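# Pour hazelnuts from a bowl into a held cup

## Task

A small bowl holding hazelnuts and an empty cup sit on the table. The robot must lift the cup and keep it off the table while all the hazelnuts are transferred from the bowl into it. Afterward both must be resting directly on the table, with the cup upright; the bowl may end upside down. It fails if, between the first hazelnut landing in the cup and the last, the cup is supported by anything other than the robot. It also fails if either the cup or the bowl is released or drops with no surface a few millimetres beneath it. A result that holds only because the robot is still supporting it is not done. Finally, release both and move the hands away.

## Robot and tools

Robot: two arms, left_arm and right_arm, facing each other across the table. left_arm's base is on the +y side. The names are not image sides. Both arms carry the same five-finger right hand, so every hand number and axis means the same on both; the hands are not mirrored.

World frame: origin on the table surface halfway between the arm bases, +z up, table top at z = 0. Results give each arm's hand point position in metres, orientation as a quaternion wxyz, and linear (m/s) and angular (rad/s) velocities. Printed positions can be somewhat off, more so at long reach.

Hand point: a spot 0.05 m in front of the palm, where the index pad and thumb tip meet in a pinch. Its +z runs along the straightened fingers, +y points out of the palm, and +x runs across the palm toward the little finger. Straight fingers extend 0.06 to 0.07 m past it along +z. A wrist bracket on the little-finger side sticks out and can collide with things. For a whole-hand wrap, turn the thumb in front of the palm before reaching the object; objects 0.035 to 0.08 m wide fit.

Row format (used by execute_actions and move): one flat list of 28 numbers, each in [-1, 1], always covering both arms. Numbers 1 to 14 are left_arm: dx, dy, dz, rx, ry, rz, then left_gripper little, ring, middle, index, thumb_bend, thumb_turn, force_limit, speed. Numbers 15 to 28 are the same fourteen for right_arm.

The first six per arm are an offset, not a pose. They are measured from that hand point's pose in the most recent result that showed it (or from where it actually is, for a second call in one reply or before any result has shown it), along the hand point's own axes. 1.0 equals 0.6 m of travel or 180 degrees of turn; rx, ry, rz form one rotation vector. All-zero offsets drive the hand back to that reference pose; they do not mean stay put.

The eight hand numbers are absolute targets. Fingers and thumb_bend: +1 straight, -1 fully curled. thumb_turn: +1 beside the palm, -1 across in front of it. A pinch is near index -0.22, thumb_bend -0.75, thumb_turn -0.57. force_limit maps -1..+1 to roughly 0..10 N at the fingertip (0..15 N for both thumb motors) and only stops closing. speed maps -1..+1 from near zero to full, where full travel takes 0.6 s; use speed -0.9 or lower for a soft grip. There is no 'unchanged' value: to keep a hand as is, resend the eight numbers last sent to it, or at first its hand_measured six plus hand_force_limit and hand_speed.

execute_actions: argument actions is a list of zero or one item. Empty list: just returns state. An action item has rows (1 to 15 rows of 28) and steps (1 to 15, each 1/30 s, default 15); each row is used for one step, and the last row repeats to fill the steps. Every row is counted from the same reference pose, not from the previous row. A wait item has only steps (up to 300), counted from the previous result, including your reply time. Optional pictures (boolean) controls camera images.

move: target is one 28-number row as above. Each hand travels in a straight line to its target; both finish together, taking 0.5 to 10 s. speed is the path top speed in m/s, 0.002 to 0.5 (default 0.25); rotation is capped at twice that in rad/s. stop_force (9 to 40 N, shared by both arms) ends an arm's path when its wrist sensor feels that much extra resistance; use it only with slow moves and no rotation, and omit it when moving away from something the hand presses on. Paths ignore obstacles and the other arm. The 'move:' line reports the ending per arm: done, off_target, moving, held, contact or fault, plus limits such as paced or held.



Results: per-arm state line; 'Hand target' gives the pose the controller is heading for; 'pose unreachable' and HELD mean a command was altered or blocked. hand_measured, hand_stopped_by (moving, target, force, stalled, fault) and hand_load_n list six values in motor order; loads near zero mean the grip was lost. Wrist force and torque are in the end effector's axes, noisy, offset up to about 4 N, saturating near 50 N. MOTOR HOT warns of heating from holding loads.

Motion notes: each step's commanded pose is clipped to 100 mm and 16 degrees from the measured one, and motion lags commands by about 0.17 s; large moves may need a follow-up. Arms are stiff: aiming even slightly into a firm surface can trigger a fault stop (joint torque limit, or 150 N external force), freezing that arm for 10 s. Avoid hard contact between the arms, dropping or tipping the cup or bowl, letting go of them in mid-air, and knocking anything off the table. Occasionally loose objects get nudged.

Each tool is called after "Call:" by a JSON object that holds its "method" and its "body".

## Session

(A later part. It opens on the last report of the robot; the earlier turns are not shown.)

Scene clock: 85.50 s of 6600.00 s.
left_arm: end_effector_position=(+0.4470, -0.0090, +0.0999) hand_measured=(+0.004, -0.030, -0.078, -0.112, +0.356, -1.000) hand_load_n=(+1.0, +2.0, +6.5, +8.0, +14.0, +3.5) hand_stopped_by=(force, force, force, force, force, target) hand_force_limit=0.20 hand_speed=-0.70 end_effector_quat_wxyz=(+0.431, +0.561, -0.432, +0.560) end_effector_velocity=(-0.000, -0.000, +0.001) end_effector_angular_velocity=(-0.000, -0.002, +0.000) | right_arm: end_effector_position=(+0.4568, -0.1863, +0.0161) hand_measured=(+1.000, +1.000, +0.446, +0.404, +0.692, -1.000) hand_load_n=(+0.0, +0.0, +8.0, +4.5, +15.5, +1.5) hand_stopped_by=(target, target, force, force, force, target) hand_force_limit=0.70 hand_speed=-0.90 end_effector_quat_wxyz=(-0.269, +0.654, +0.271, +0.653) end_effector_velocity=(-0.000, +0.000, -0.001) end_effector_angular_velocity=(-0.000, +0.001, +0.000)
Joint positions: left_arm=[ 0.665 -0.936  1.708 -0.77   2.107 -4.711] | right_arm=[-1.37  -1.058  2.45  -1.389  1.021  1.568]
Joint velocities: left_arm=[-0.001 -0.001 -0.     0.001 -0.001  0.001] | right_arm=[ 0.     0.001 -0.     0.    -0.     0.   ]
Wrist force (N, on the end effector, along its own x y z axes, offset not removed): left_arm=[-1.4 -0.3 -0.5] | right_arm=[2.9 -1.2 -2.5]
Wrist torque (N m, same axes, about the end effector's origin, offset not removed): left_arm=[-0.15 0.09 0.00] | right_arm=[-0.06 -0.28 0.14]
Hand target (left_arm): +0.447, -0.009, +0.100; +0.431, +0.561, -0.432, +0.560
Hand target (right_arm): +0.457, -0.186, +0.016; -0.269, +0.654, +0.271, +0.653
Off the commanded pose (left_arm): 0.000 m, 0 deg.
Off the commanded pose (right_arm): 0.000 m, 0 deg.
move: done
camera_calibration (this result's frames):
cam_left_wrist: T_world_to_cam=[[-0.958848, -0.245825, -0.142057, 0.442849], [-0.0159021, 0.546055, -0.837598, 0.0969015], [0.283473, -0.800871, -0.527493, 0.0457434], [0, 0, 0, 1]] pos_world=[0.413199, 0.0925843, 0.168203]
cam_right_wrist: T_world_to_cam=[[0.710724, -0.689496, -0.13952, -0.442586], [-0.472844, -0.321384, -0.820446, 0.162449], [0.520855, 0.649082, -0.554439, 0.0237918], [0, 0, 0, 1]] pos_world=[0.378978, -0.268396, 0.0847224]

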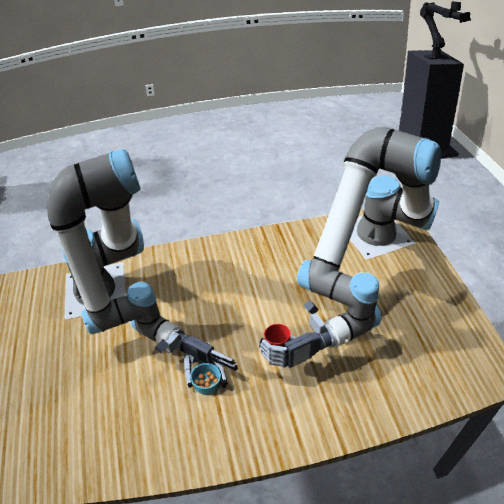

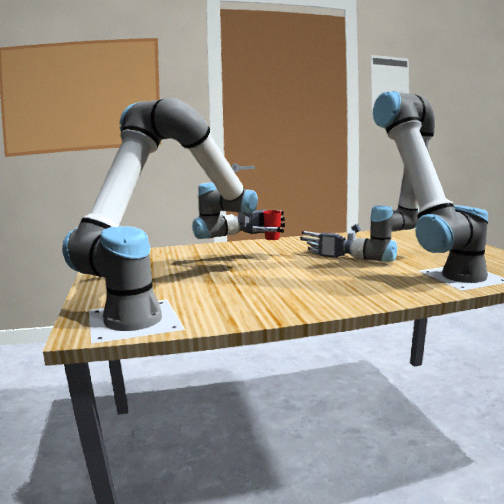

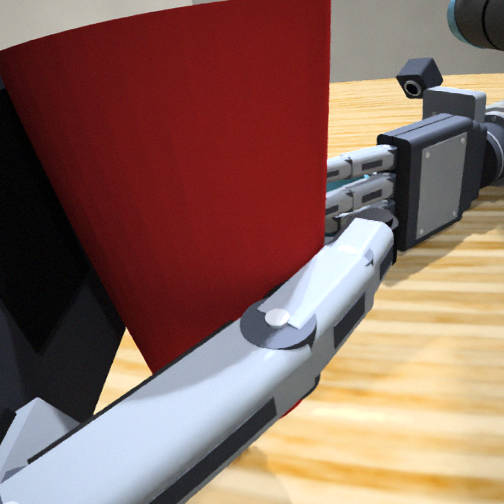

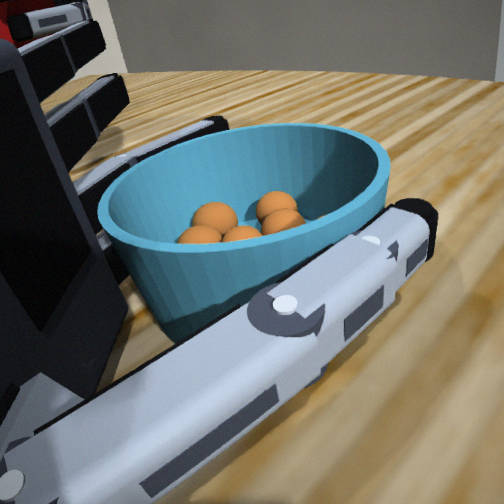

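Call:
{"method": "move", "body": {"target": [0,0,0,0,0,0,-1,-1,-1,-1,-1,-1,0.2,-0.7, 0.407,-0.18,-0.025,0.167,0,0,1,1,-0.95,-0.95,-0.95,-1,0.7,-0.9], "speed": 0.1}}

Call:
{"method": "move", "body": {"target": [0,0,0,0,0,0,-1,-1,-1,-1,-1,-1,0.2,-0.7, -0.057,-0.009,0.26,0,0,0.28,1,1,-0.95,-0.95,-0.95,-1,0.7,-0.9], "speed": 0.1}}

Call:
{"method": "zoom_image", "body": {"camera": "cam_high", "region": [200, 230, 360, 390]}}

Call:
{"method": "zoom_image", "body": {"camera": "cam_low", "region": [200, 140, 340, 260]}}

Scene clock: 101.77 s of 6600.00 s.
left_arm: end_effector_position=(+0.4470, -0.0090, +0.0999) hand_measured=(+0.004, -0.030, -0.078, -0.112, +0.356, -1.000) hand_load_n=(+1.0, +2.0, +6.5, +8.0, +14.0, +3.5) hand_stopped_by=(force, force, force, force, force, target) hand_force_limit=0.20 hand_speed=-0.70 end_effector_quat_wxyz=(+0.431, +0.561, -0.432, +0.560) end_effector_velocity=(+0.000, +0.000, +0.000) end_effector_angular_velocity=(-0.000, +0.002, +0.001) | right_arm: end_effector_position=(+0.3699, -0.1202, +0.2598) hand_measured=(+1.000, +1.000, +0.446, +0.404, +0.692, -1.000) hand_load_n=(+0.0, +0.0, +8.0, +4.5, +15.5, +3.5) hand_stopped_by=(target, target, force, force, force, target) hand_force_limit=0.70 hand_speed=-0.90 end_effector_quat_wxyz=(-0.430, +0.561, +0.431, +0.561) end_effector_velocity=(-0.001, +0.001, +0.002) end_effector_angular_velocity=(-0.002, -0.000, +0.005)
Joint positions: left_arm=[ 0.665 -0.936  1.708 -0.77   2.107 -4.711] | right_arm=[-1.469 -1.743  2.25  -0.504  0.398  1.567]
Joint velocities: left_arm=[ 0.     0.     0.    -0.    -0.001 -0.002] | right_arm=[ 0.    -0.002 -0.007  0.014 -0.005 -0.005]
Wrist force (N, on the end effector, along its own x y z axes, offset not removed): left_arm=[-2.1 -1.0 -0.1] | right_arm=[2.0 -1.2 -1.2]
Wrist torque (N m, same axes, about the end effector's origin, offset not removed): left_arm=[-0.26 0.18 -0.05] | right_arm=[0.04 -0.41 0.26]
Hand target (left_arm): +0.447, -0.009, +0.100; +0.431, +0.561, -0.432, +0.560
Hand target (right_arm): +0.370, -0.120, +0.260; -0.430, +0.561, +0.431, +0.561
Off the commanded pose (left_arm): 0.000 m, 0 deg.
Off the commanded pose (right_arm): 0.000 m, 0 deg.
After step 90, 10.07 s passed at rest.
move: done
camera_calibration (this result's frames):
cam_left_wrist: T_world_to_cam=[[-0.958848, -0.245825, -0.142057, 0.442849], [-0.0159023, 0.546055, -0.837598, 0.0969016], [0.283473, -0.80087, -0.527493, 0.0457434], [0, 0, 0, 1]] pos_world=[0.413199, 0.0925843, 0.168203]
cam_right_wrist: T_world_to_cam=[[0.96023, -0.241225, -0.140601, -0.339314], [-0.249333, -0.514185, -0.820638, 0.236717], [0.125663, 0.823058, -0.553881, 0.328171], [0, 0, 0, 1]] pos_world=[0.343602, -0.230239, 0.328319]

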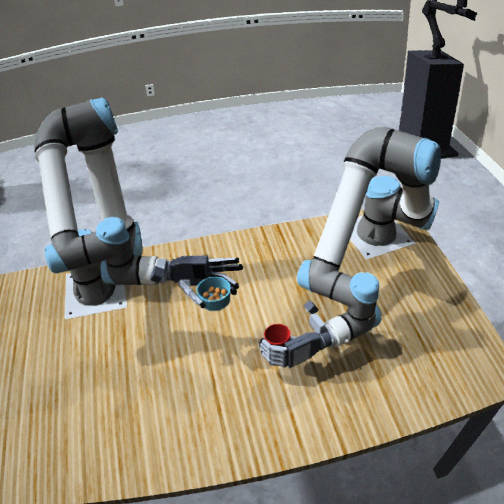

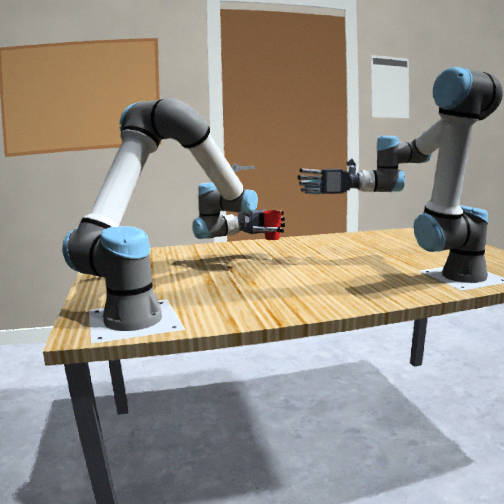

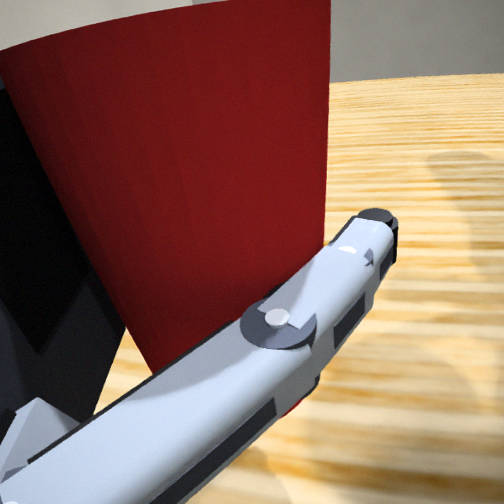

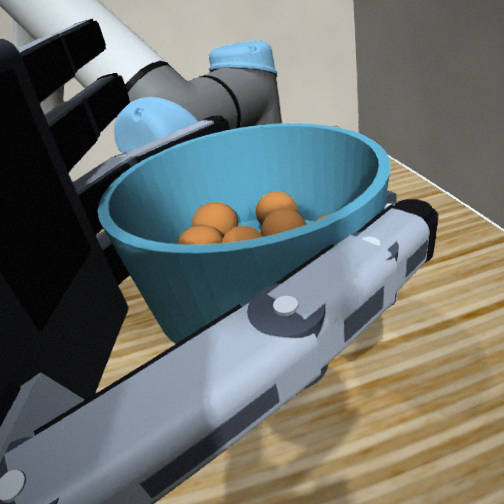

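Scene clock: 106.57 s of 6600.00 s.
left_arm: end_effector_position=(+0.4470, -0.0090, +0.0999) hand_measured=(+0.004, -0.030, -0.078, -0.112, +0.356, -1.000) hand_load_n=(+1.0, +2.0, +6.5, +8.0, +14.0, +3.5) hand_stopped_by=(force, force, force, force, force, target) hand_force_limit=0.20 hand_speed=-0.70 end_effector_quat_wxyz=(+0.431, +0.561, -0.432, +0.560) end_effector_velocity=(+0.000, +0.000, -0.002) end_effector_angular_velocity=(+0.001, +0.003, +0.001) | right_arm: end_effector_position=(+0.4049, +0.0314, +0.2256) hand_measured=(+1.000, +1.000, +0.446, +0.404, +0.692, -1.000) hand_load_n=(+0.0, +0.0, +7.5, +4.5, +15.5, +3.0) hand_stopped_by=(target, target, force, force, force, target) hand_force_limit=0.70 hand_speed=-0.90 end_effector_quat_wxyz=(-0.627, +0.691, +0.152, +0.325) end_effector_velocity=(+0.001, +0.002, -0.002) end_effector_angular_velocity=(+0.003, +0.015, +0.001)
Joint positions: left_arm=[ 0.665 -0.936  1.708 -0.77   2.107 -4.711] | right_arm=[-1.15  -1.368  1.865 -0.494  0.717  2.445]
Joint velocities: left_arm=[ 0.     0.002  0.    -0.    -0.001 -0.002] | right_arm=[ 0.003  0.008 -0.007  0.     0.002  0.014]
Wrist force (N, on the end effector, along its own x y z axes, offset not removed): left_arm=[-1.1 -1.3 -0.5] | right_arm=[1.0 0.2 1.6]
Wrist torque (N m, same axes, about the end effector's origin, offset not removed): left_arm=[-0.29 0.05 -0.09] | right_arm=[-0.21 -0.33 0.15]
Hand target (left_arm): +0.447, -0.009, +0.100; +0.431, +0.561, -0.432, +0.560
Hand target (right_arm): +0.405, +0.032, +0.225; -0.628, +0.691, +0.151, +0.324
Off the commanded pose (left_arm): 0.000 m, 0 deg.
Off the commanded pose (right_arm): 0.001 m, 0 deg.
move: done
camera_calibration (this result's frames):
cam_left_wrist: T_world_to_cam=[[-0.958848, -0.245825, -0.142057, 0.442849], [-0.0159021, 0.546055, -0.837598, 0.0969016], [0.283473, -0.800871, -0.527493, 0.0457433], [0, 0, 0, 1]] pos_world=[0.413199, 0.0925843, 0.168204]
cam_right_wrist: T_world_to_cam=[[0.510223, -0.121944, -0.851353, -0.00239652], [-0.822039, -0.360153, -0.441069, 0.436777], [-0.252831, 0.924889, -0.284001, 0.269246], [0, 0, 0, 1]] pos_world=[0.428345, -0.0920083, 0.267075]

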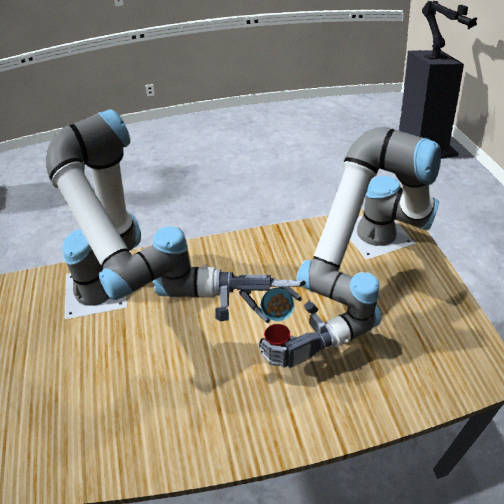

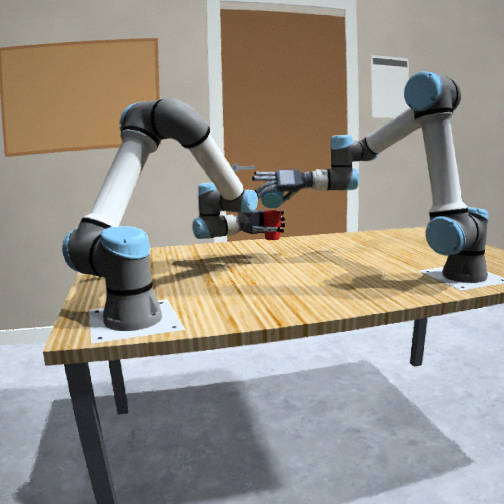

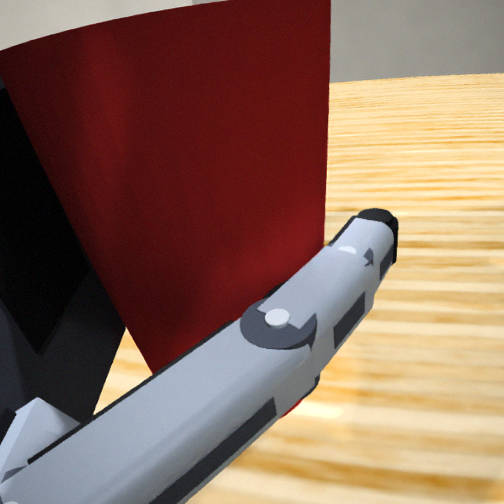

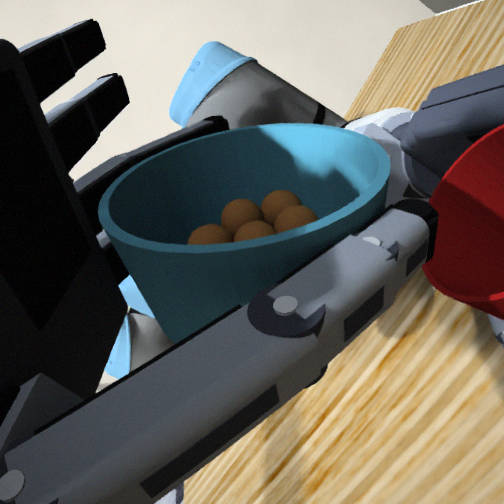

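Region (200, 230, 360, 390) of cam_high's 504x504 image, scaled by 3.150, with more detail than that image has.

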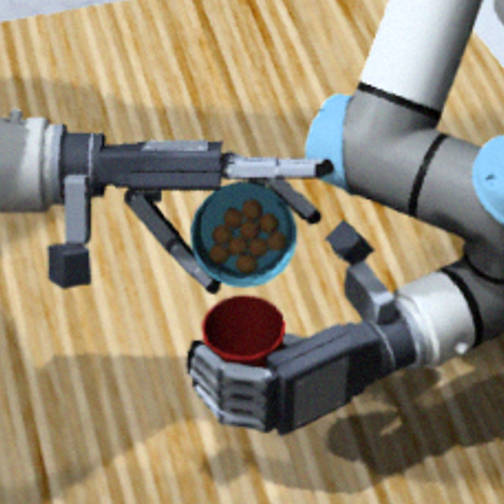

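Region (200, 140, 340, 260) of cam_low's 504x504 image, scaled by 3.600, with more detail than that image has; it fills the top 432 rows of this view, and the rest is white.

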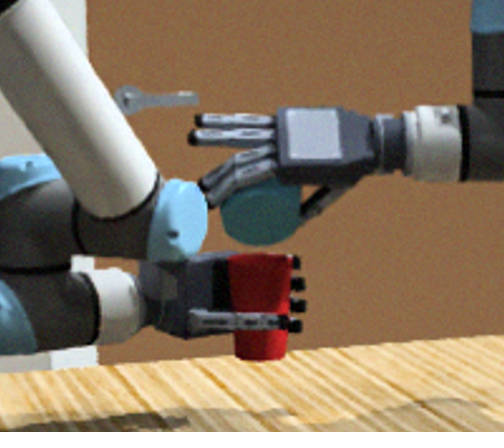

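Call:
{"method": "move", "body": {"target": [0,0,0,0,0,0,-1,-1,-1,-1,-1,-1,0.2,-0.7, 0.006,0.011,0,0,0,0.14,1,1,-0.95,-0.95,-0.95,-1,0.7,-0.9], "speed": 0.05}}

Call:
{"method": "move", "body": {"target": [0,0,0,0,0,0,-1,-1,-1,-1,-1,-1,0.2,-0.7, 0.018,0.005,0,0,0,0.14,1,1,-0.95,-0.95,-0.95,-1,0.7,-0.9], "speed": 0.03}}

Call:
{"method": "move", "body": {"target": [0,0,0,0,0,0,-1,-1,-1,-1,-1,-1,0.2,-0.7, 0.008,-0.01,0,0,0,0.07,1,1,-0.95,-0.95,-0.95,-1,0.7,-0.9], "speed": 0.06}}

Call:
{"method": "move", "body": {"target": [0,0,0,0,0,0,-1,-1,-1,-1,-1,-1,0.2,-0.7, -0.08,-0.03,-0.15,0,0,-0.35,1,1,-0.95,-0.95,-0.95,-1,0.7,-0.9], "speed": 0.2}}

Call:
{"method": "zoom_image", "body": {"camera": "cam_high", "region": [140, 220, 400, 480]}}

Scene clock: 131.07 s of 6600.00 s.
left_arm: end_effector_position=(+0.4470, -0.0090, +0.0999) hand_measured=(+0.004, -0.030, -0.078, -0.112, +0.356, -1.000) hand_load_n=(+1.0, +2.0, +6.5, +8.0, +14.0, +3.5) hand_stopped_by=(force, force, force, force, force, target) hand_force_limit=0.20 hand_speed=-0.70 end_effector_quat_wxyz=(+0.431, +0.561, -0.432, +0.560) end_effector_velocity=(-0.000, -0.000, -0.000) end_effector_angular_velocity=(+0.000, -0.000, -0.000) | right_arm: end_effector_position=(+0.4116, +0.0297, +0.2228) hand_measured=(+1.000, +1.000, +0.446, +0.404, +0.692, -1.000) hand_load_n=(+0.0, +0.0, +7.5, +4.5, +15.5, +3.0) hand_stopped_by=(target, target, force, force, force, target) hand_force_limit=0.70 hand_speed=-0.90 end_effector_quat_wxyz=(-0.683, +0.708, -0.002, +0.181) end_effector_velocity=(+0.001, -0.000, -0.001) end_effector_angular_velocity=(+0.005, +0.017, -0.001)
Joint positions: left_arm=[ 0.665 -0.936  1.708 -0.77   2.107 -4.711] | right_arm=[-1.203 -1.319  1.811 -0.488  0.664  2.883]
Joint velocities: left_arm=[-0.  0. -0. -0. -0.  0.] | right_arm=[-0.002  0.003 -0.001 -0.002 -0.001  0.018]
Wrist force (N, on the end effector, along its own x y z axes, offset not removed): left_arm=[-2.2 0.1 0.2] | right_arm=[-1.0 0.7 -1.9]
Wrist torque (N m, same axes, about the end effector's origin, offset not removed): left_arm=[-0.13 0.14 -0.06] | right_arm=[0.13 0.09 0.08]
Hand target (left_arm): +0.447, -0.009, +0.100; +0.431, +0.561, -0.432, +0.560
Hand target (right_arm): +0.412, +0.030, +0.223; +0.683, -0.708, +0.003, -0.180
Off the commanded pose (left_arm): 0.000 m, 0 deg.
Off the commanded pose (right_arm): 0.000 m, 0 deg.
After step 90, 16.83 s passed at rest.
move: done
camera_calibration (this result's frames):
cam_left_wrist: T_world_to_cam=[[-0.958848, -0.245825, -0.142056, 0.442849], [-0.0159024, 0.546055, -0.837598, 0.0969016], [0.283473, -0.80087, -0.527493, 0.0457433], [0, 0, 0, 1]] pos_world=[0.413199, 0.0925843, 0.168203]
cam_right_wrist: T_world_to_cam=[[0.113836, -0.0158637, -0.993373, 0.183306], [-0.9391, -0.32804, -0.102378, 0.41224], [-0.324242, 0.944531, -0.0522405, 0.248929], [0, 0, 0, 1]] pos_world=[0.446981, -0.0969819, 0.2373]

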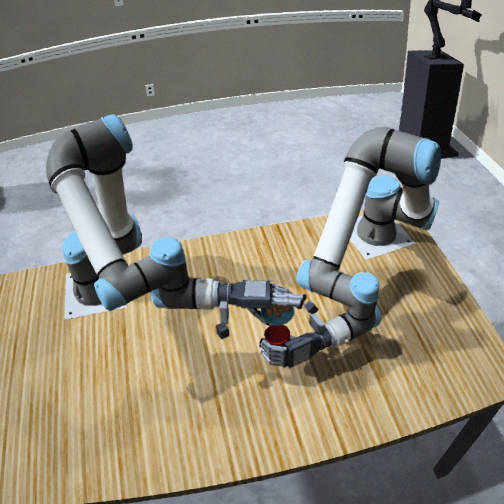

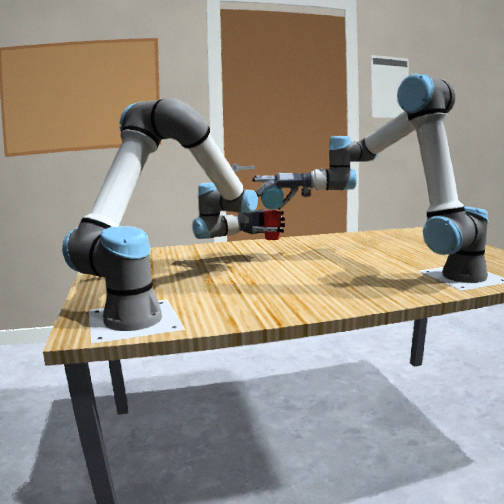

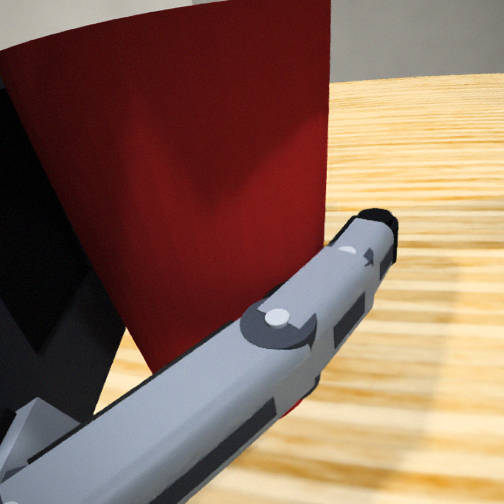

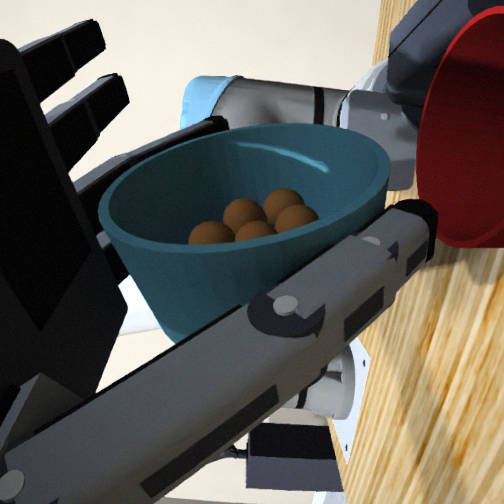

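Scene clock: 138.63 s of 6600.00 s.
left_arm: end_effector_position=(+0.4470, -0.0090, +0.0999) hand_measured=(+0.004, -0.030, -0.078, -0.112, +0.356, -1.000) hand_load_n=(+1.0, +2.0, +6.5, +8.0, +14.0, +3.5) hand_stopped_by=(force, force, force, force, force, target) hand_force_limit=0.20 hand_speed=-0.70 end_effector_quat_wxyz=(+0.431, +0.561, -0.432, +0.560) end_effector_velocity=(-0.001, +0.000, -0.001) end_effector_angular_velocity=(+0.001, +0.001, -0.002) | right_arm: end_effector_position=(+0.4224, +0.0269, +0.2227) hand_measured=(+1.000, +1.000, +0.446, +0.404, +0.692, -1.000) hand_load_n=(+0.0, +0.0, +7.5, +4.5, +15.5, +2.5) hand_stopped_by=(target, target, force, force, force, target) hand_force_limit=0.70 hand_speed=-0.90 end_effector_quat_wxyz=(+0.706, -0.690, +0.156, -0.028) end_effector_velocity=(+0.000, +0.000, +0.000) end_effector_angular_velocity=(+0.004, +0.014, -0.000)
Joint positions: left_arm=[ 0.665 -0.936  1.708 -0.77   2.107 -4.711] | right_arm=[-1.251 -1.254  1.76  -0.502  0.616  3.321]
Joint velocities: left_arm=[-0.     0.002  0.     0.     0.002  0.   ] | right_arm=[-0.001  0.002 -0.001 -0.001 -0.001  0.015]
Wrist force (N, on the end effector, along its own x y z axes, offset not removed): left_arm=[-3.3 -1.5 0.2] | right_arm=[1.9 1.5 1.3]
Wrist torque (N m, same axes, about the end effector's origin, offset not removed): left_arm=[-0.33 0.35 -0.22] | right_arm=[0.12 -0.35 0.15]
Hand target (left_arm): +0.447, -0.009, +0.100; +0.431, +0.561, -0.432, +0.560
Hand target (right_arm): +0.422, +0.027, +0.223; +0.706, -0.690, +0.157, -0.028
Off the commanded pose (left_arm): 0.000 m, 0 deg.
Off the commanded pose (right_arm): 0.000 m, 0 deg.
move: done
camera_calibration (this result's frames):
cam_left_wrist: T_world_to_cam=[[-0.958847, -0.245829, -0.142056, 0.442849], [-0.0159052, 0.546056, -0.837598, 0.0969026], [0.283477, -0.800869, -0.527494, 0.0457421], [0, 0, 0, 1]] pos_world=[0.413199, 0.0925846, 0.168203]
cam_right_wrist: T_world_to_cam=[[-0.30358, 0.0962751, -0.947929, 0.345098], [-0.906332, -0.336102, 0.256122, 0.327981], [-0.293942, 0.936892, 0.189291, 0.188681], [0, 0, 0, 1]] pos_world=[0.457486, -0.0997629, 0.20741]

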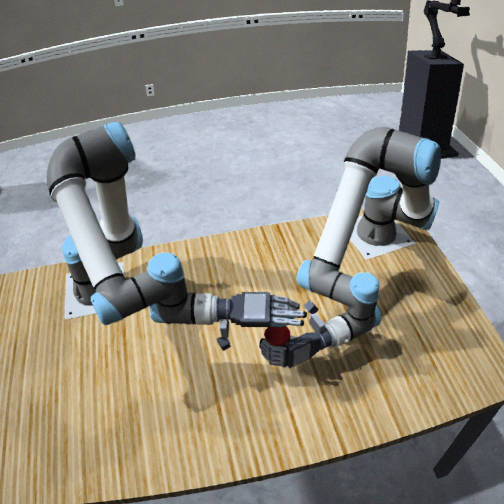

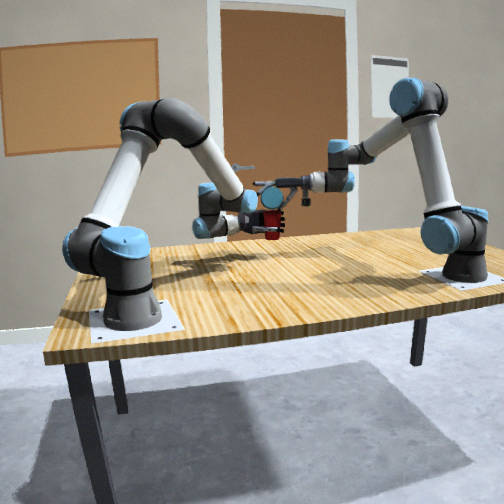

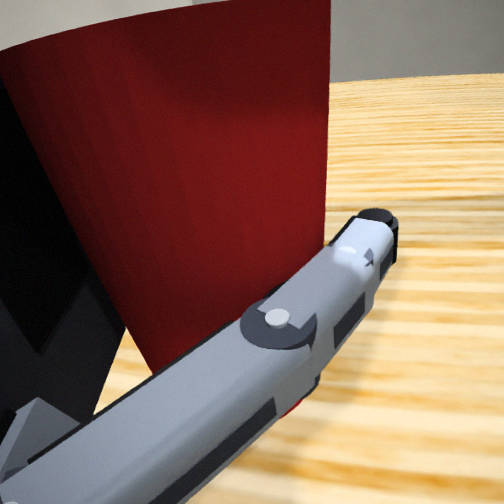

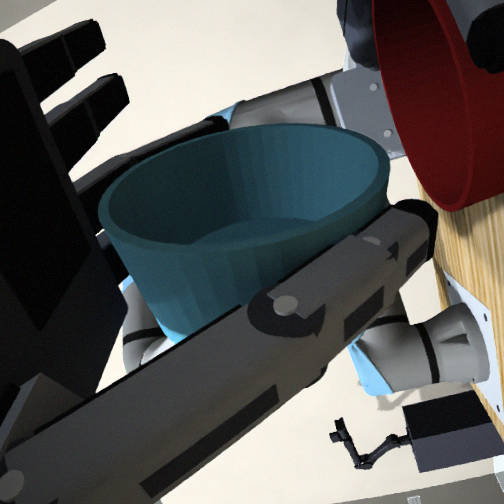

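Scene clock: 140.77 s of 6600.00 s.
left_arm: end_effector_position=(+0.4470, -0.0090, +0.0999) hand_measured=(+0.004, -0.030, -0.078, -0.112, +0.356, -1.000) hand_load_n=(+1.0, +2.0, +6.5, +8.0, +14.0, +3.5) hand_stopped_by=(force, force, force, force, force, target) hand_force_limit=0.20 hand_speed=-0.70 end_effector_quat_wxyz=(+0.431, +0.561, -0.432, +0.560) end_effector_velocity=(-0.000, -0.001, -0.001) end_effector_angular_velocity=(+0.001, +0.000, -0.001) | right_arm: end_effector_position=(+0.4280, +0.0255, +0.2277) hand_measured=(+1.000, +1.000, +0.446, +0.404, +0.692, -1.000) hand_load_n=(+0.0, +0.0, +7.5, +4.5, +15.5, +2.5) hand_stopped_by=(target, target, force, force, force, target) hand_force_limit=0.70 hand_speed=-0.90 end_effector_quat_wxyz=(+0.705, -0.669, +0.230, +0.049) end_effector_velocity=(+0.000, +0.000, -0.000) end_effector_angular_velocity=(+0.005, +0.016, +0.002)
Joint positions: left_arm=[ 0.665 -0.936  1.708 -0.77   2.107 -4.711] | right_arm=[-1.271 -1.226  1.734 -0.505  0.596  3.539]
Joint velocities: left_arm=[-0.001  0.001 -0.    -0.    -0.     0.   ] | right_arm=[-0.001  0.003 -0.001 -0.003 -0.002  0.017]
Wrist force (N, on the end effector, along its own x y z axes, offset not removed): left_arm=[-2.9 -0.8 -0.2] | right_arm=[-0.1 1.4 -1.2]
Wrist torque (N m, same axes, about the end effector's origin, offset not removed): left_arm=[-0.20 0.23 -0.20] | right_arm=[0.31 0.09 0.06]
Hand target (left_arm): +0.447, -0.009, +0.100; +0.431, +0.561, -0.432, +0.560
Hand target (right_arm): +0.428, +0.025, +0.228; +0.705, -0.669, +0.231, +0.049
Off the commanded pose (left_arm): 0.000 m, 0 deg.
Off the commanded pose (right_arm): 0.000 m, 0 deg.
move: done
camera_calibration (this result's frames):
cam_left_wrist: T_world_to_cam=[[-0.958847, -0.24583, -0.142056, 0.442849], [-0.0159055, 0.546056, -0.837598, 0.0969025], [0.283477, -0.800869, -0.527494, 0.045742], [0, 0, 0, 1]] pos_world=[0.413199, 0.0925846, 0.168203]
cam_right_wrist: T_world_to_cam=[[-0.494294, 0.147585, -0.856675, 0.411216], [-0.834947, -0.354885, 0.420619, 0.26373], [-0.241944, 0.923188, 0.298643, 0.143916], [0, 0, 0, 1]] pos_world=[0.458282, -0.0999568, 0.198369]

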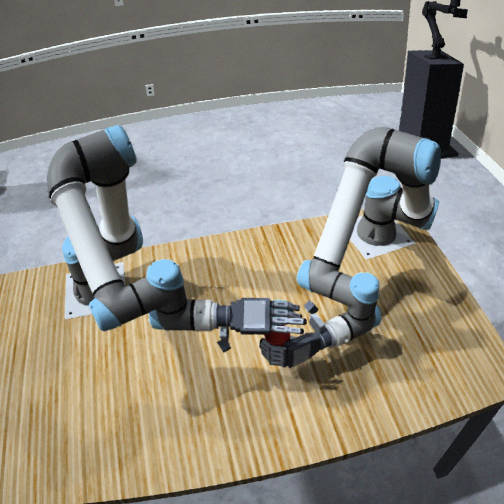

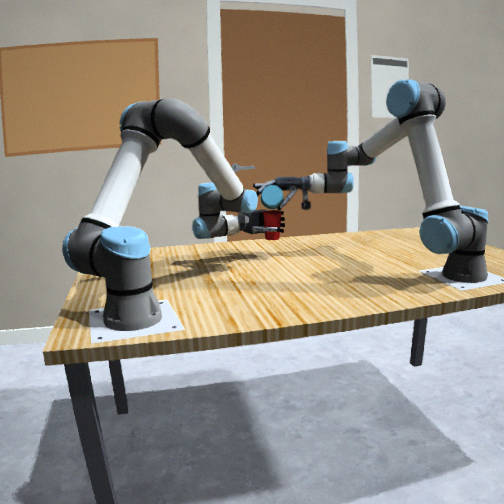

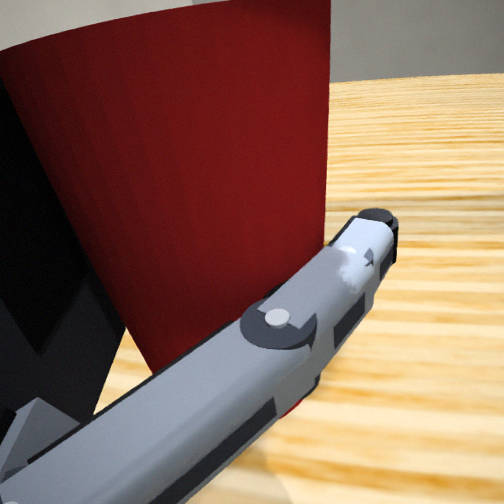

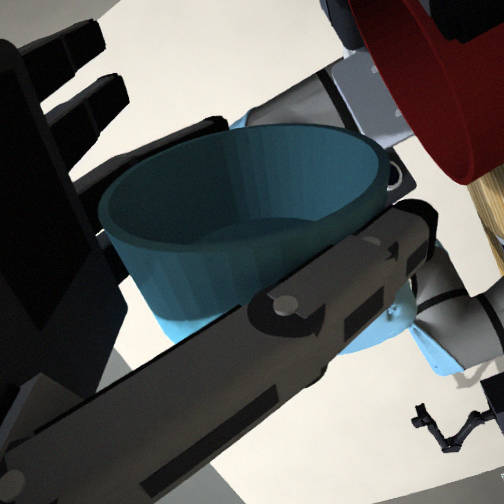

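Scene clock: 144.00 s of 6600.00 s.
left_arm: end_effector_position=(+0.4470, -0.0090, +0.0999) hand_measured=(+0.004, -0.030, -0.078, -0.112, +0.356, -1.000) hand_load_n=(+1.0, +2.0, +6.5, +8.0, +14.0, +3.5) hand_stopped_by=(force, force, force, force, force, target) hand_force_limit=0.20 hand_speed=-0.70 end_effector_quat_wxyz=(+0.431, +0.561, -0.432, +0.560) end_effector_velocity=(+0.001, +0.001, -0.000) end_effector_angular_velocity=(-0.000, -0.000, +0.004) | right_arm: end_effector_position=(+0.3689, -0.0518, +0.2629) hand_measured=(+1.000, +1.000, +0.446, +0.404, +0.692, -1.000) hand_load_n=(+0.0, +0.0, +7.5, +4.5, +15.5, +3.0) hand_stopped_by=(target, target, force, force, force, target) hand_force_limit=0.70 hand_speed=-0.90 end_effector_quat_wxyz=(-0.627, +0.691, +0.153, +0.326) end_effector_velocity=(-0.001, -0.001, +0.001) end_effector_angular_velocity=(-0.006, -0.014, -0.001)
Joint positions: left_arm=[ 0.665 -0.936  1.708 -0.77   2.107 -4.711] | right_arm=[-1.317 -1.606  2.021 -0.412  0.55   2.441]
Joint velocities: left_arm=[ 0.001  0.    -0.    -0.    -0.003  0.   ] | right_arm=[-0.001 -0.005  0.002  0.007  0.001 -0.019]
Wrist force (N, on the end effector, along its own x y z axes, offset not removed): left_arm=[-2.1 -0.5 -0.4] | right_arm=[0.8 0.5 -0.4]
Wrist torque (N m, same axes, about the end effector's origin, offset not removed): left_arm=[-0.18 0.14 -0.06] | right_arm=[0.12 -0.25 -0.01]
Hand target (left_arm): +0.447, -0.009, +0.100; +0.431, +0.561, -0.432, +0.560
Hand target (right_arm): +0.369, -0.052, +0.263; -0.626, +0.691, +0.153, +0.327
Off the commanded pose (left_arm): 0.000 m, 0 deg.
Off the commanded pose (right_arm): 0.000 m, 0 deg.
move: done
camera_calibration (this result's frames):
cam_left_wrist: T_world_to_cam=[[-0.958847, -0.245829, -0.142056, 0.442849], [-0.0159052, 0.546056, -0.837598, 0.0969025], [0.283477, -0.800869, -0.527494, 0.0457421], [0, 0, 0, 1]] pos_world=[0.413199, 0.0925846, 0.168203]
cam_right_wrist: T_world_to_cam=[[0.51333, -0.122506, -0.849402, 0.0359218], [-0.820419, -0.360459, -0.443827, 0.393762], [-0.251803, 0.924696, -0.28554, 0.347741], [0, 0, 0, 1]] pos_world=[0.392172, -0.175219, 0.304568]

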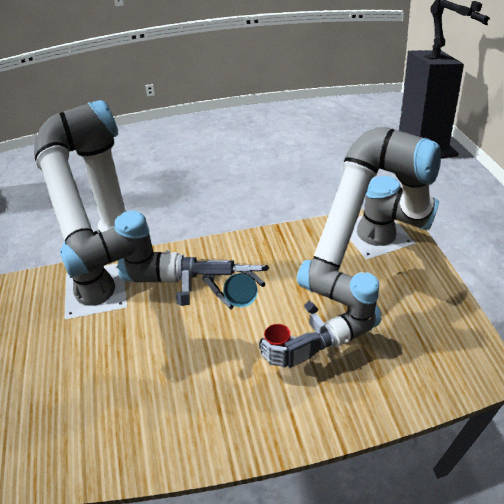

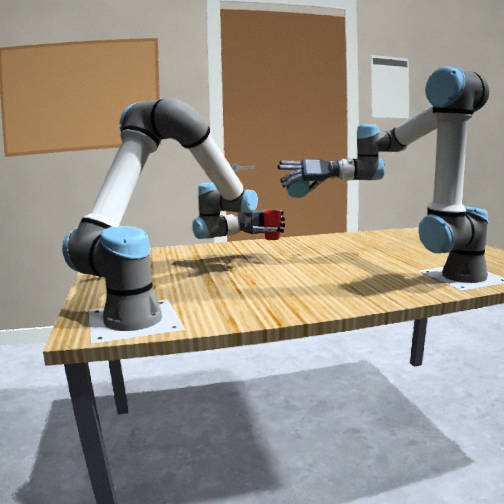

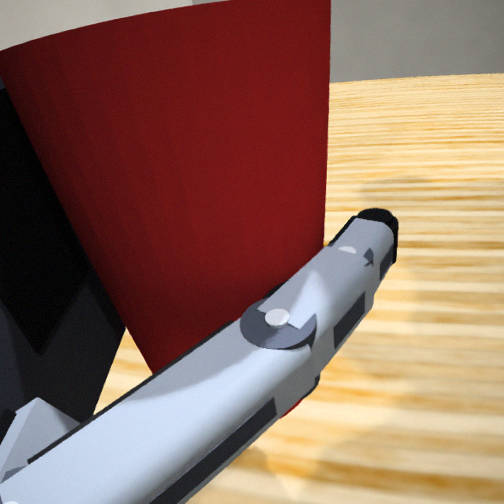

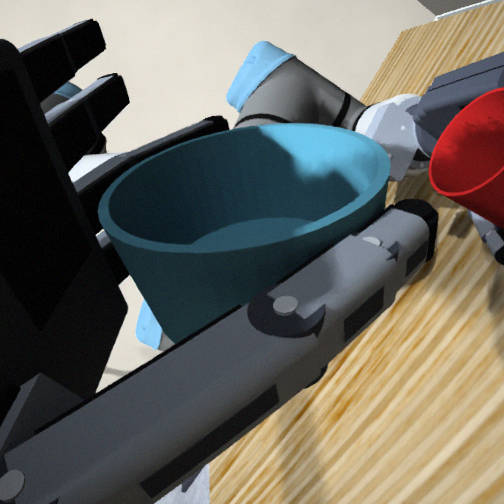

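Region (140, 220, 400, 480) of cam_high's 504x504 image, scaled by 1.938, with more detail than that image has.

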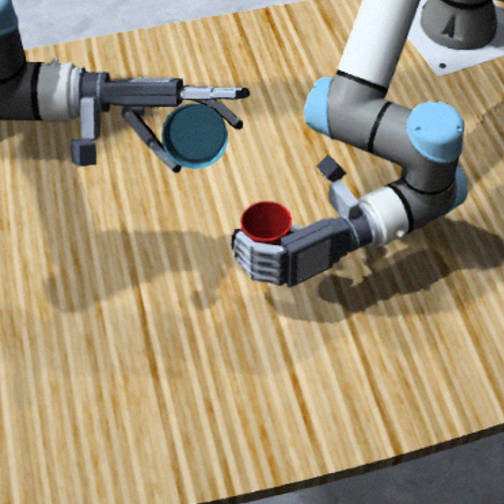

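No spills seen. Move aside and check before setting down.

Call:
{"method": "move", "body": {"target": [-0.097,-0.1,-0.22,0.167,0,0,-1,-1,-1,-1,-1,-1,0.2,-0.7, 0,0,0,0,0,-0.2785,1,1,-0.95,-0.95,-0.95,-1,0.7,-0.9], "speed": 0.2}}

Call:
{"method": "move", "body": {"target": [0,0,0,0,0,0,-1,-1,-1,-1,-1,-1,0.2,-0.7, -0.395,0.15,-0.03,-0.167,0,0,1,1,-0.95,-0.95,-0.95,-1,0.7,-0.9], "speed": 0.2}}

Call:
{"method": "zoom_image", "body": {"camera": "cam_high", "region": [140, 220, 400, 480]}}

Scene clock: 167.10 s of 6600.00 s.
left_arm: end_effector_position=(+0.4711, +0.1338, +0.0425) hand_measured=(+0.004, -0.030, -0.078, -0.112, +0.356, -1.000) hand_load_n=(+1.0, +2.0, +6.5, +8.0, +14.0, +3.5) hand_stopped_by=(force, force, force, force, force, target) hand_force_limit=0.20 hand_speed=-0.70 end_effector_quat_wxyz=(+0.271, +0.653, -0.272, +0.653) end_effector_velocity=(+0.001, +0.003, -0.000) end_effector_angular_velocity=(-0.001, -0.001, +0.011) | right_arm: end_effector_position=(+0.3689, -0.0519, +0.2629) hand_measured=(+1.000, +1.000, +0.446, +0.404, +0.692, -1.000) hand_load_n=(+0.0, +0.0, +8.0, +4.5, +15.5, +3.0) hand_stopped_by=(target, target, force, force, force, target) hand_force_limit=0.70 hand_speed=-0.90 end_effector_quat_wxyz=(-0.430, +0.561, +0.431, +0.561) end_effector_velocity=(+0.000, +0.000, -0.000) end_effector_angular_velocity=(-0.005, -0.015, +0.000)
Joint positions: left_arm=[ 0.672 -1.033  2.161 -1.126  1.59  -4.712] | right_arm=[-1.241 -1.63   2.144 -0.512  0.626  1.569]
Joint velocities: left_arm=[ 0.    -0.     0.006 -0.007 -0.011 -0.   ] | right_arm=[ 0.001  0.001  0.001 -0.     0.001 -0.017]
Wrist force (N, on the end effector, along its own x y z axes, offset not removed): left_arm=[-3.6 -1.2 -0.2] | right_arm=[2.1 1.3 -1.5]
Wrist torque (N m, same axes, about the end effector's origin, offset not removed): left_arm=[-0.29 0.45 -0.22] | right_arm=[0.24 -0.44 0.18]
Hand target (left_arm): +0.471, +0.134, +0.042; +0.271, +0.653, -0.272, +0.653
Hand target (right_arm): +0.369, -0.052, +0.263; -0.429, +0.561, +0.431, +0.561
Off the commanded pose (left_arm): 0.001 m, 0 deg.
Off the commanded pose (right_arm): 0.000 m, 0 deg.
After step 90, 17.43 s passed at rest.
move: done
camera_calibration (this result's frames):
cam_left_wrist: T_world_to_cam=[[-0.70732, -0.692264, -0.143073, 0.434147], [-0.285583, 0.464986, -0.837992, 0.109172], [0.646638, -0.551869, -0.526592, -0.0814818], [0, 0, 0, 1]] pos_world=[0.390947, 0.204813, 0.110692]
cam_right_wrist: T_world_to_cam=[[0.96014, -0.241153, -0.141338, -0.321216], [-0.249909, -0.514101, -0.820515, 0.274324], [0.125208, 0.823131, -0.553875, 0.273997], [0, 0, 0, 1]] pos_world=[0.342662, -0.161968, 0.331447]

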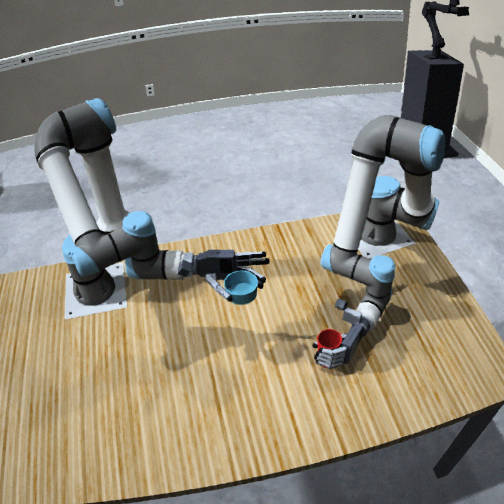

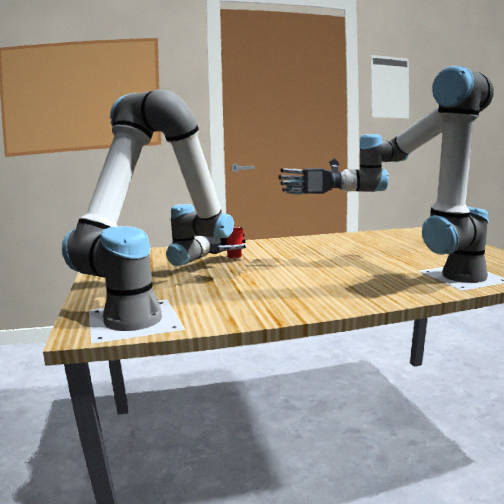

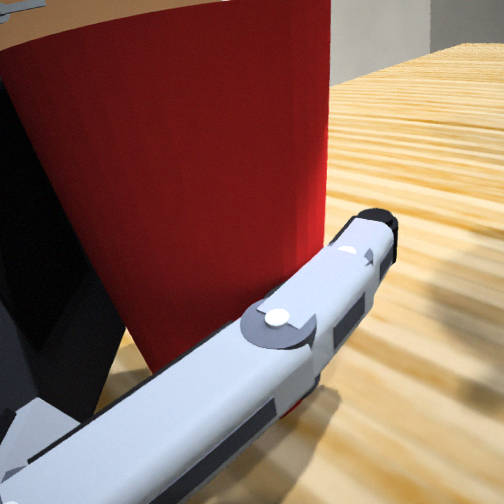

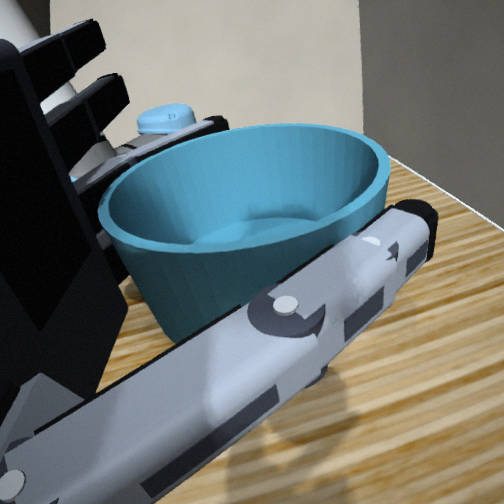

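Scene clock: 169.03 s of 6600.00 s.
left_arm: end_effector_position=(+0.4711, +0.1338, +0.0425) hand_measured=(+0.004, -0.030, -0.078, -0.112, +0.356, -1.000) hand_load_n=(+1.0, +2.0, +6.5, +8.0, +14.0, +3.5) hand_stopped_by=(force, force, force, force, force, target) hand_force_limit=0.20 hand_speed=-0.70 end_effector_quat_wxyz=(+0.271, +0.653, -0.272, +0.653) end_effector_velocity=(-0.001, +0.000, -0.002) end_effector_angular_velocity=(+0.001, +0.003, -0.002) | right_arm: end_effector_position=(+0.4509, -0.0928, +0.0263) hand_measured=(+1.000, +1.000, +0.446, +0.404, +0.692, -1.000) hand_load_n=(+0.0, +0.0, +8.0, +4.5, +15.5, +3.0) hand_stopped_by=(target, target, force, force, force, target) hand_force_limit=0.70 hand_speed=-0.90 end_effector_quat_wxyz=(-0.270, +0.654, +0.271, +0.653) end_effector_velocity=(+0.002, +0.000, -0.002) end_effector_angular_velocity=(+0.002, -0.002, -0.007)
Joint positions: left_arm=[ 0.672 -1.033  2.161 -1.126  1.59  -4.712] | right_arm=[-1.084 -1.034  2.27  -1.233  1.307  1.569]
Joint velocities: left_arm=[ 0.001  0.003 -0.     0.     0.002 -0.001] | right_arm=[ 0.003  0.01  -0.004 -0.009  0.01   0.001]
Wrist force (N, on the end effector, along its own x y z axes, offset not removed): left_arm=[-2.3 -1.3 -0.4] | right_arm=[1.5 -0.5 -0.6]
Wrist torque (N m, same axes, about the end effector's origin, offset not removed): left_arm=[-0.29 0.26 -0.09] | right_arm=[0.00 -0.40 0.17]
Hand target (left_arm): +0.471, +0.134, +0.042; +0.271, +0.653, -0.272, +0.653
Hand target (right_arm): +0.451, -0.093, +0.026; -0.269, +0.654, +0.271, +0.653
Off the commanded pose (left_arm): 0.000 m, 0 deg.
Off the commanded pose (right_arm): 0.000 m, 0 deg.
move: done
camera_calibration (this result's frames):
cam_left_wrist: T_world_to_cam=[[-0.707335, -0.692248, -0.143072, 0.434138], [-0.285579, 0.464996, -0.837988, 0.109166], [0.646624, -0.551879, -0.526599, -0.0814757], [0, 0, 0, 1]] pos_world=[0.390941, 0.204805, 0.110688]
cam_right_wrist: T_world_to_cam=[[0.710807, -0.68927, -0.140215, -0.372474], [-0.473413, -0.321373, -0.820122, 0.198365], [0.520224, 0.649328, -0.554744, -0.0278171], [0, 0, 0, 1]] pos_world=[0.373137, -0.174923, 0.0950258]

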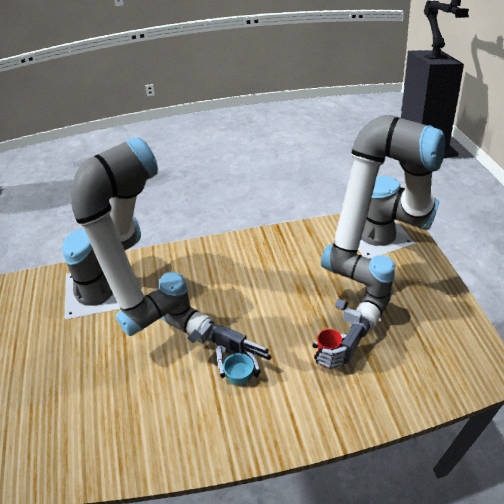

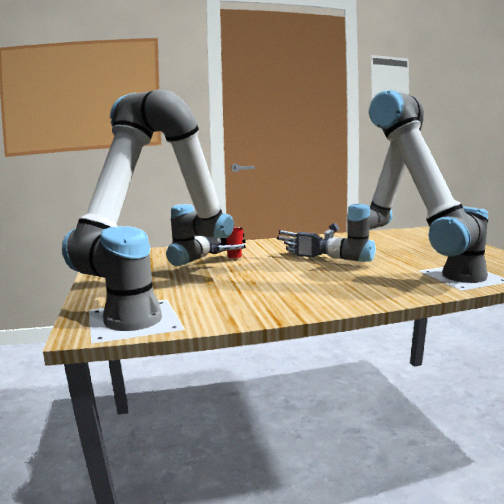

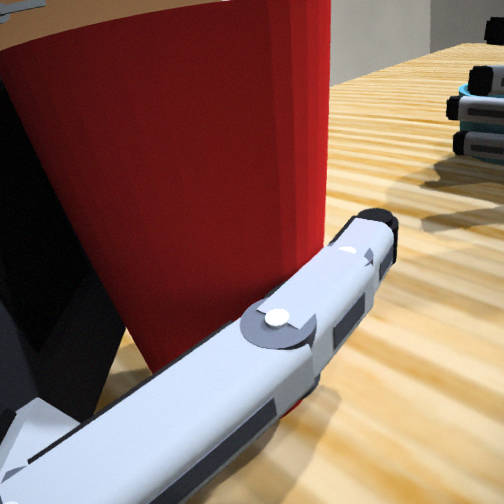

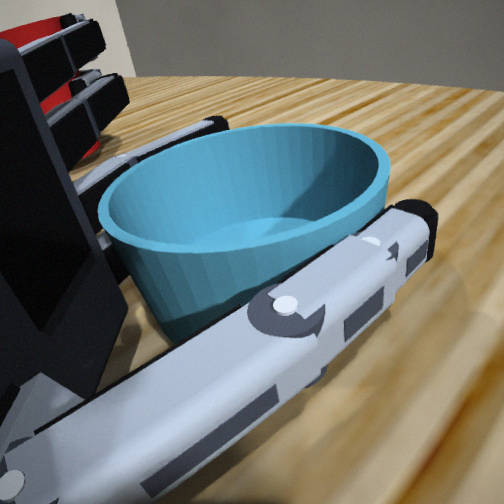

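Region (140, 220, 400, 480) of cam_high's 504x504 image, scaled by 1.938, with more detail than that image has.

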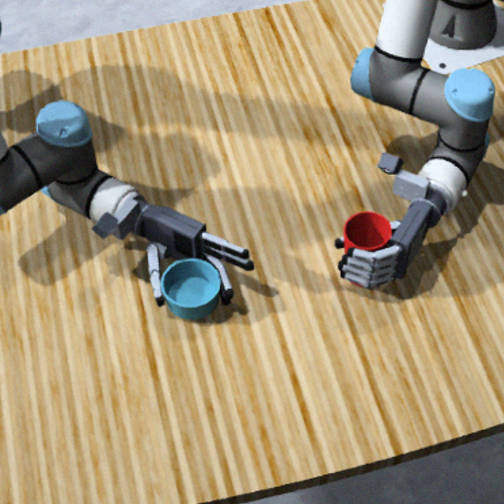

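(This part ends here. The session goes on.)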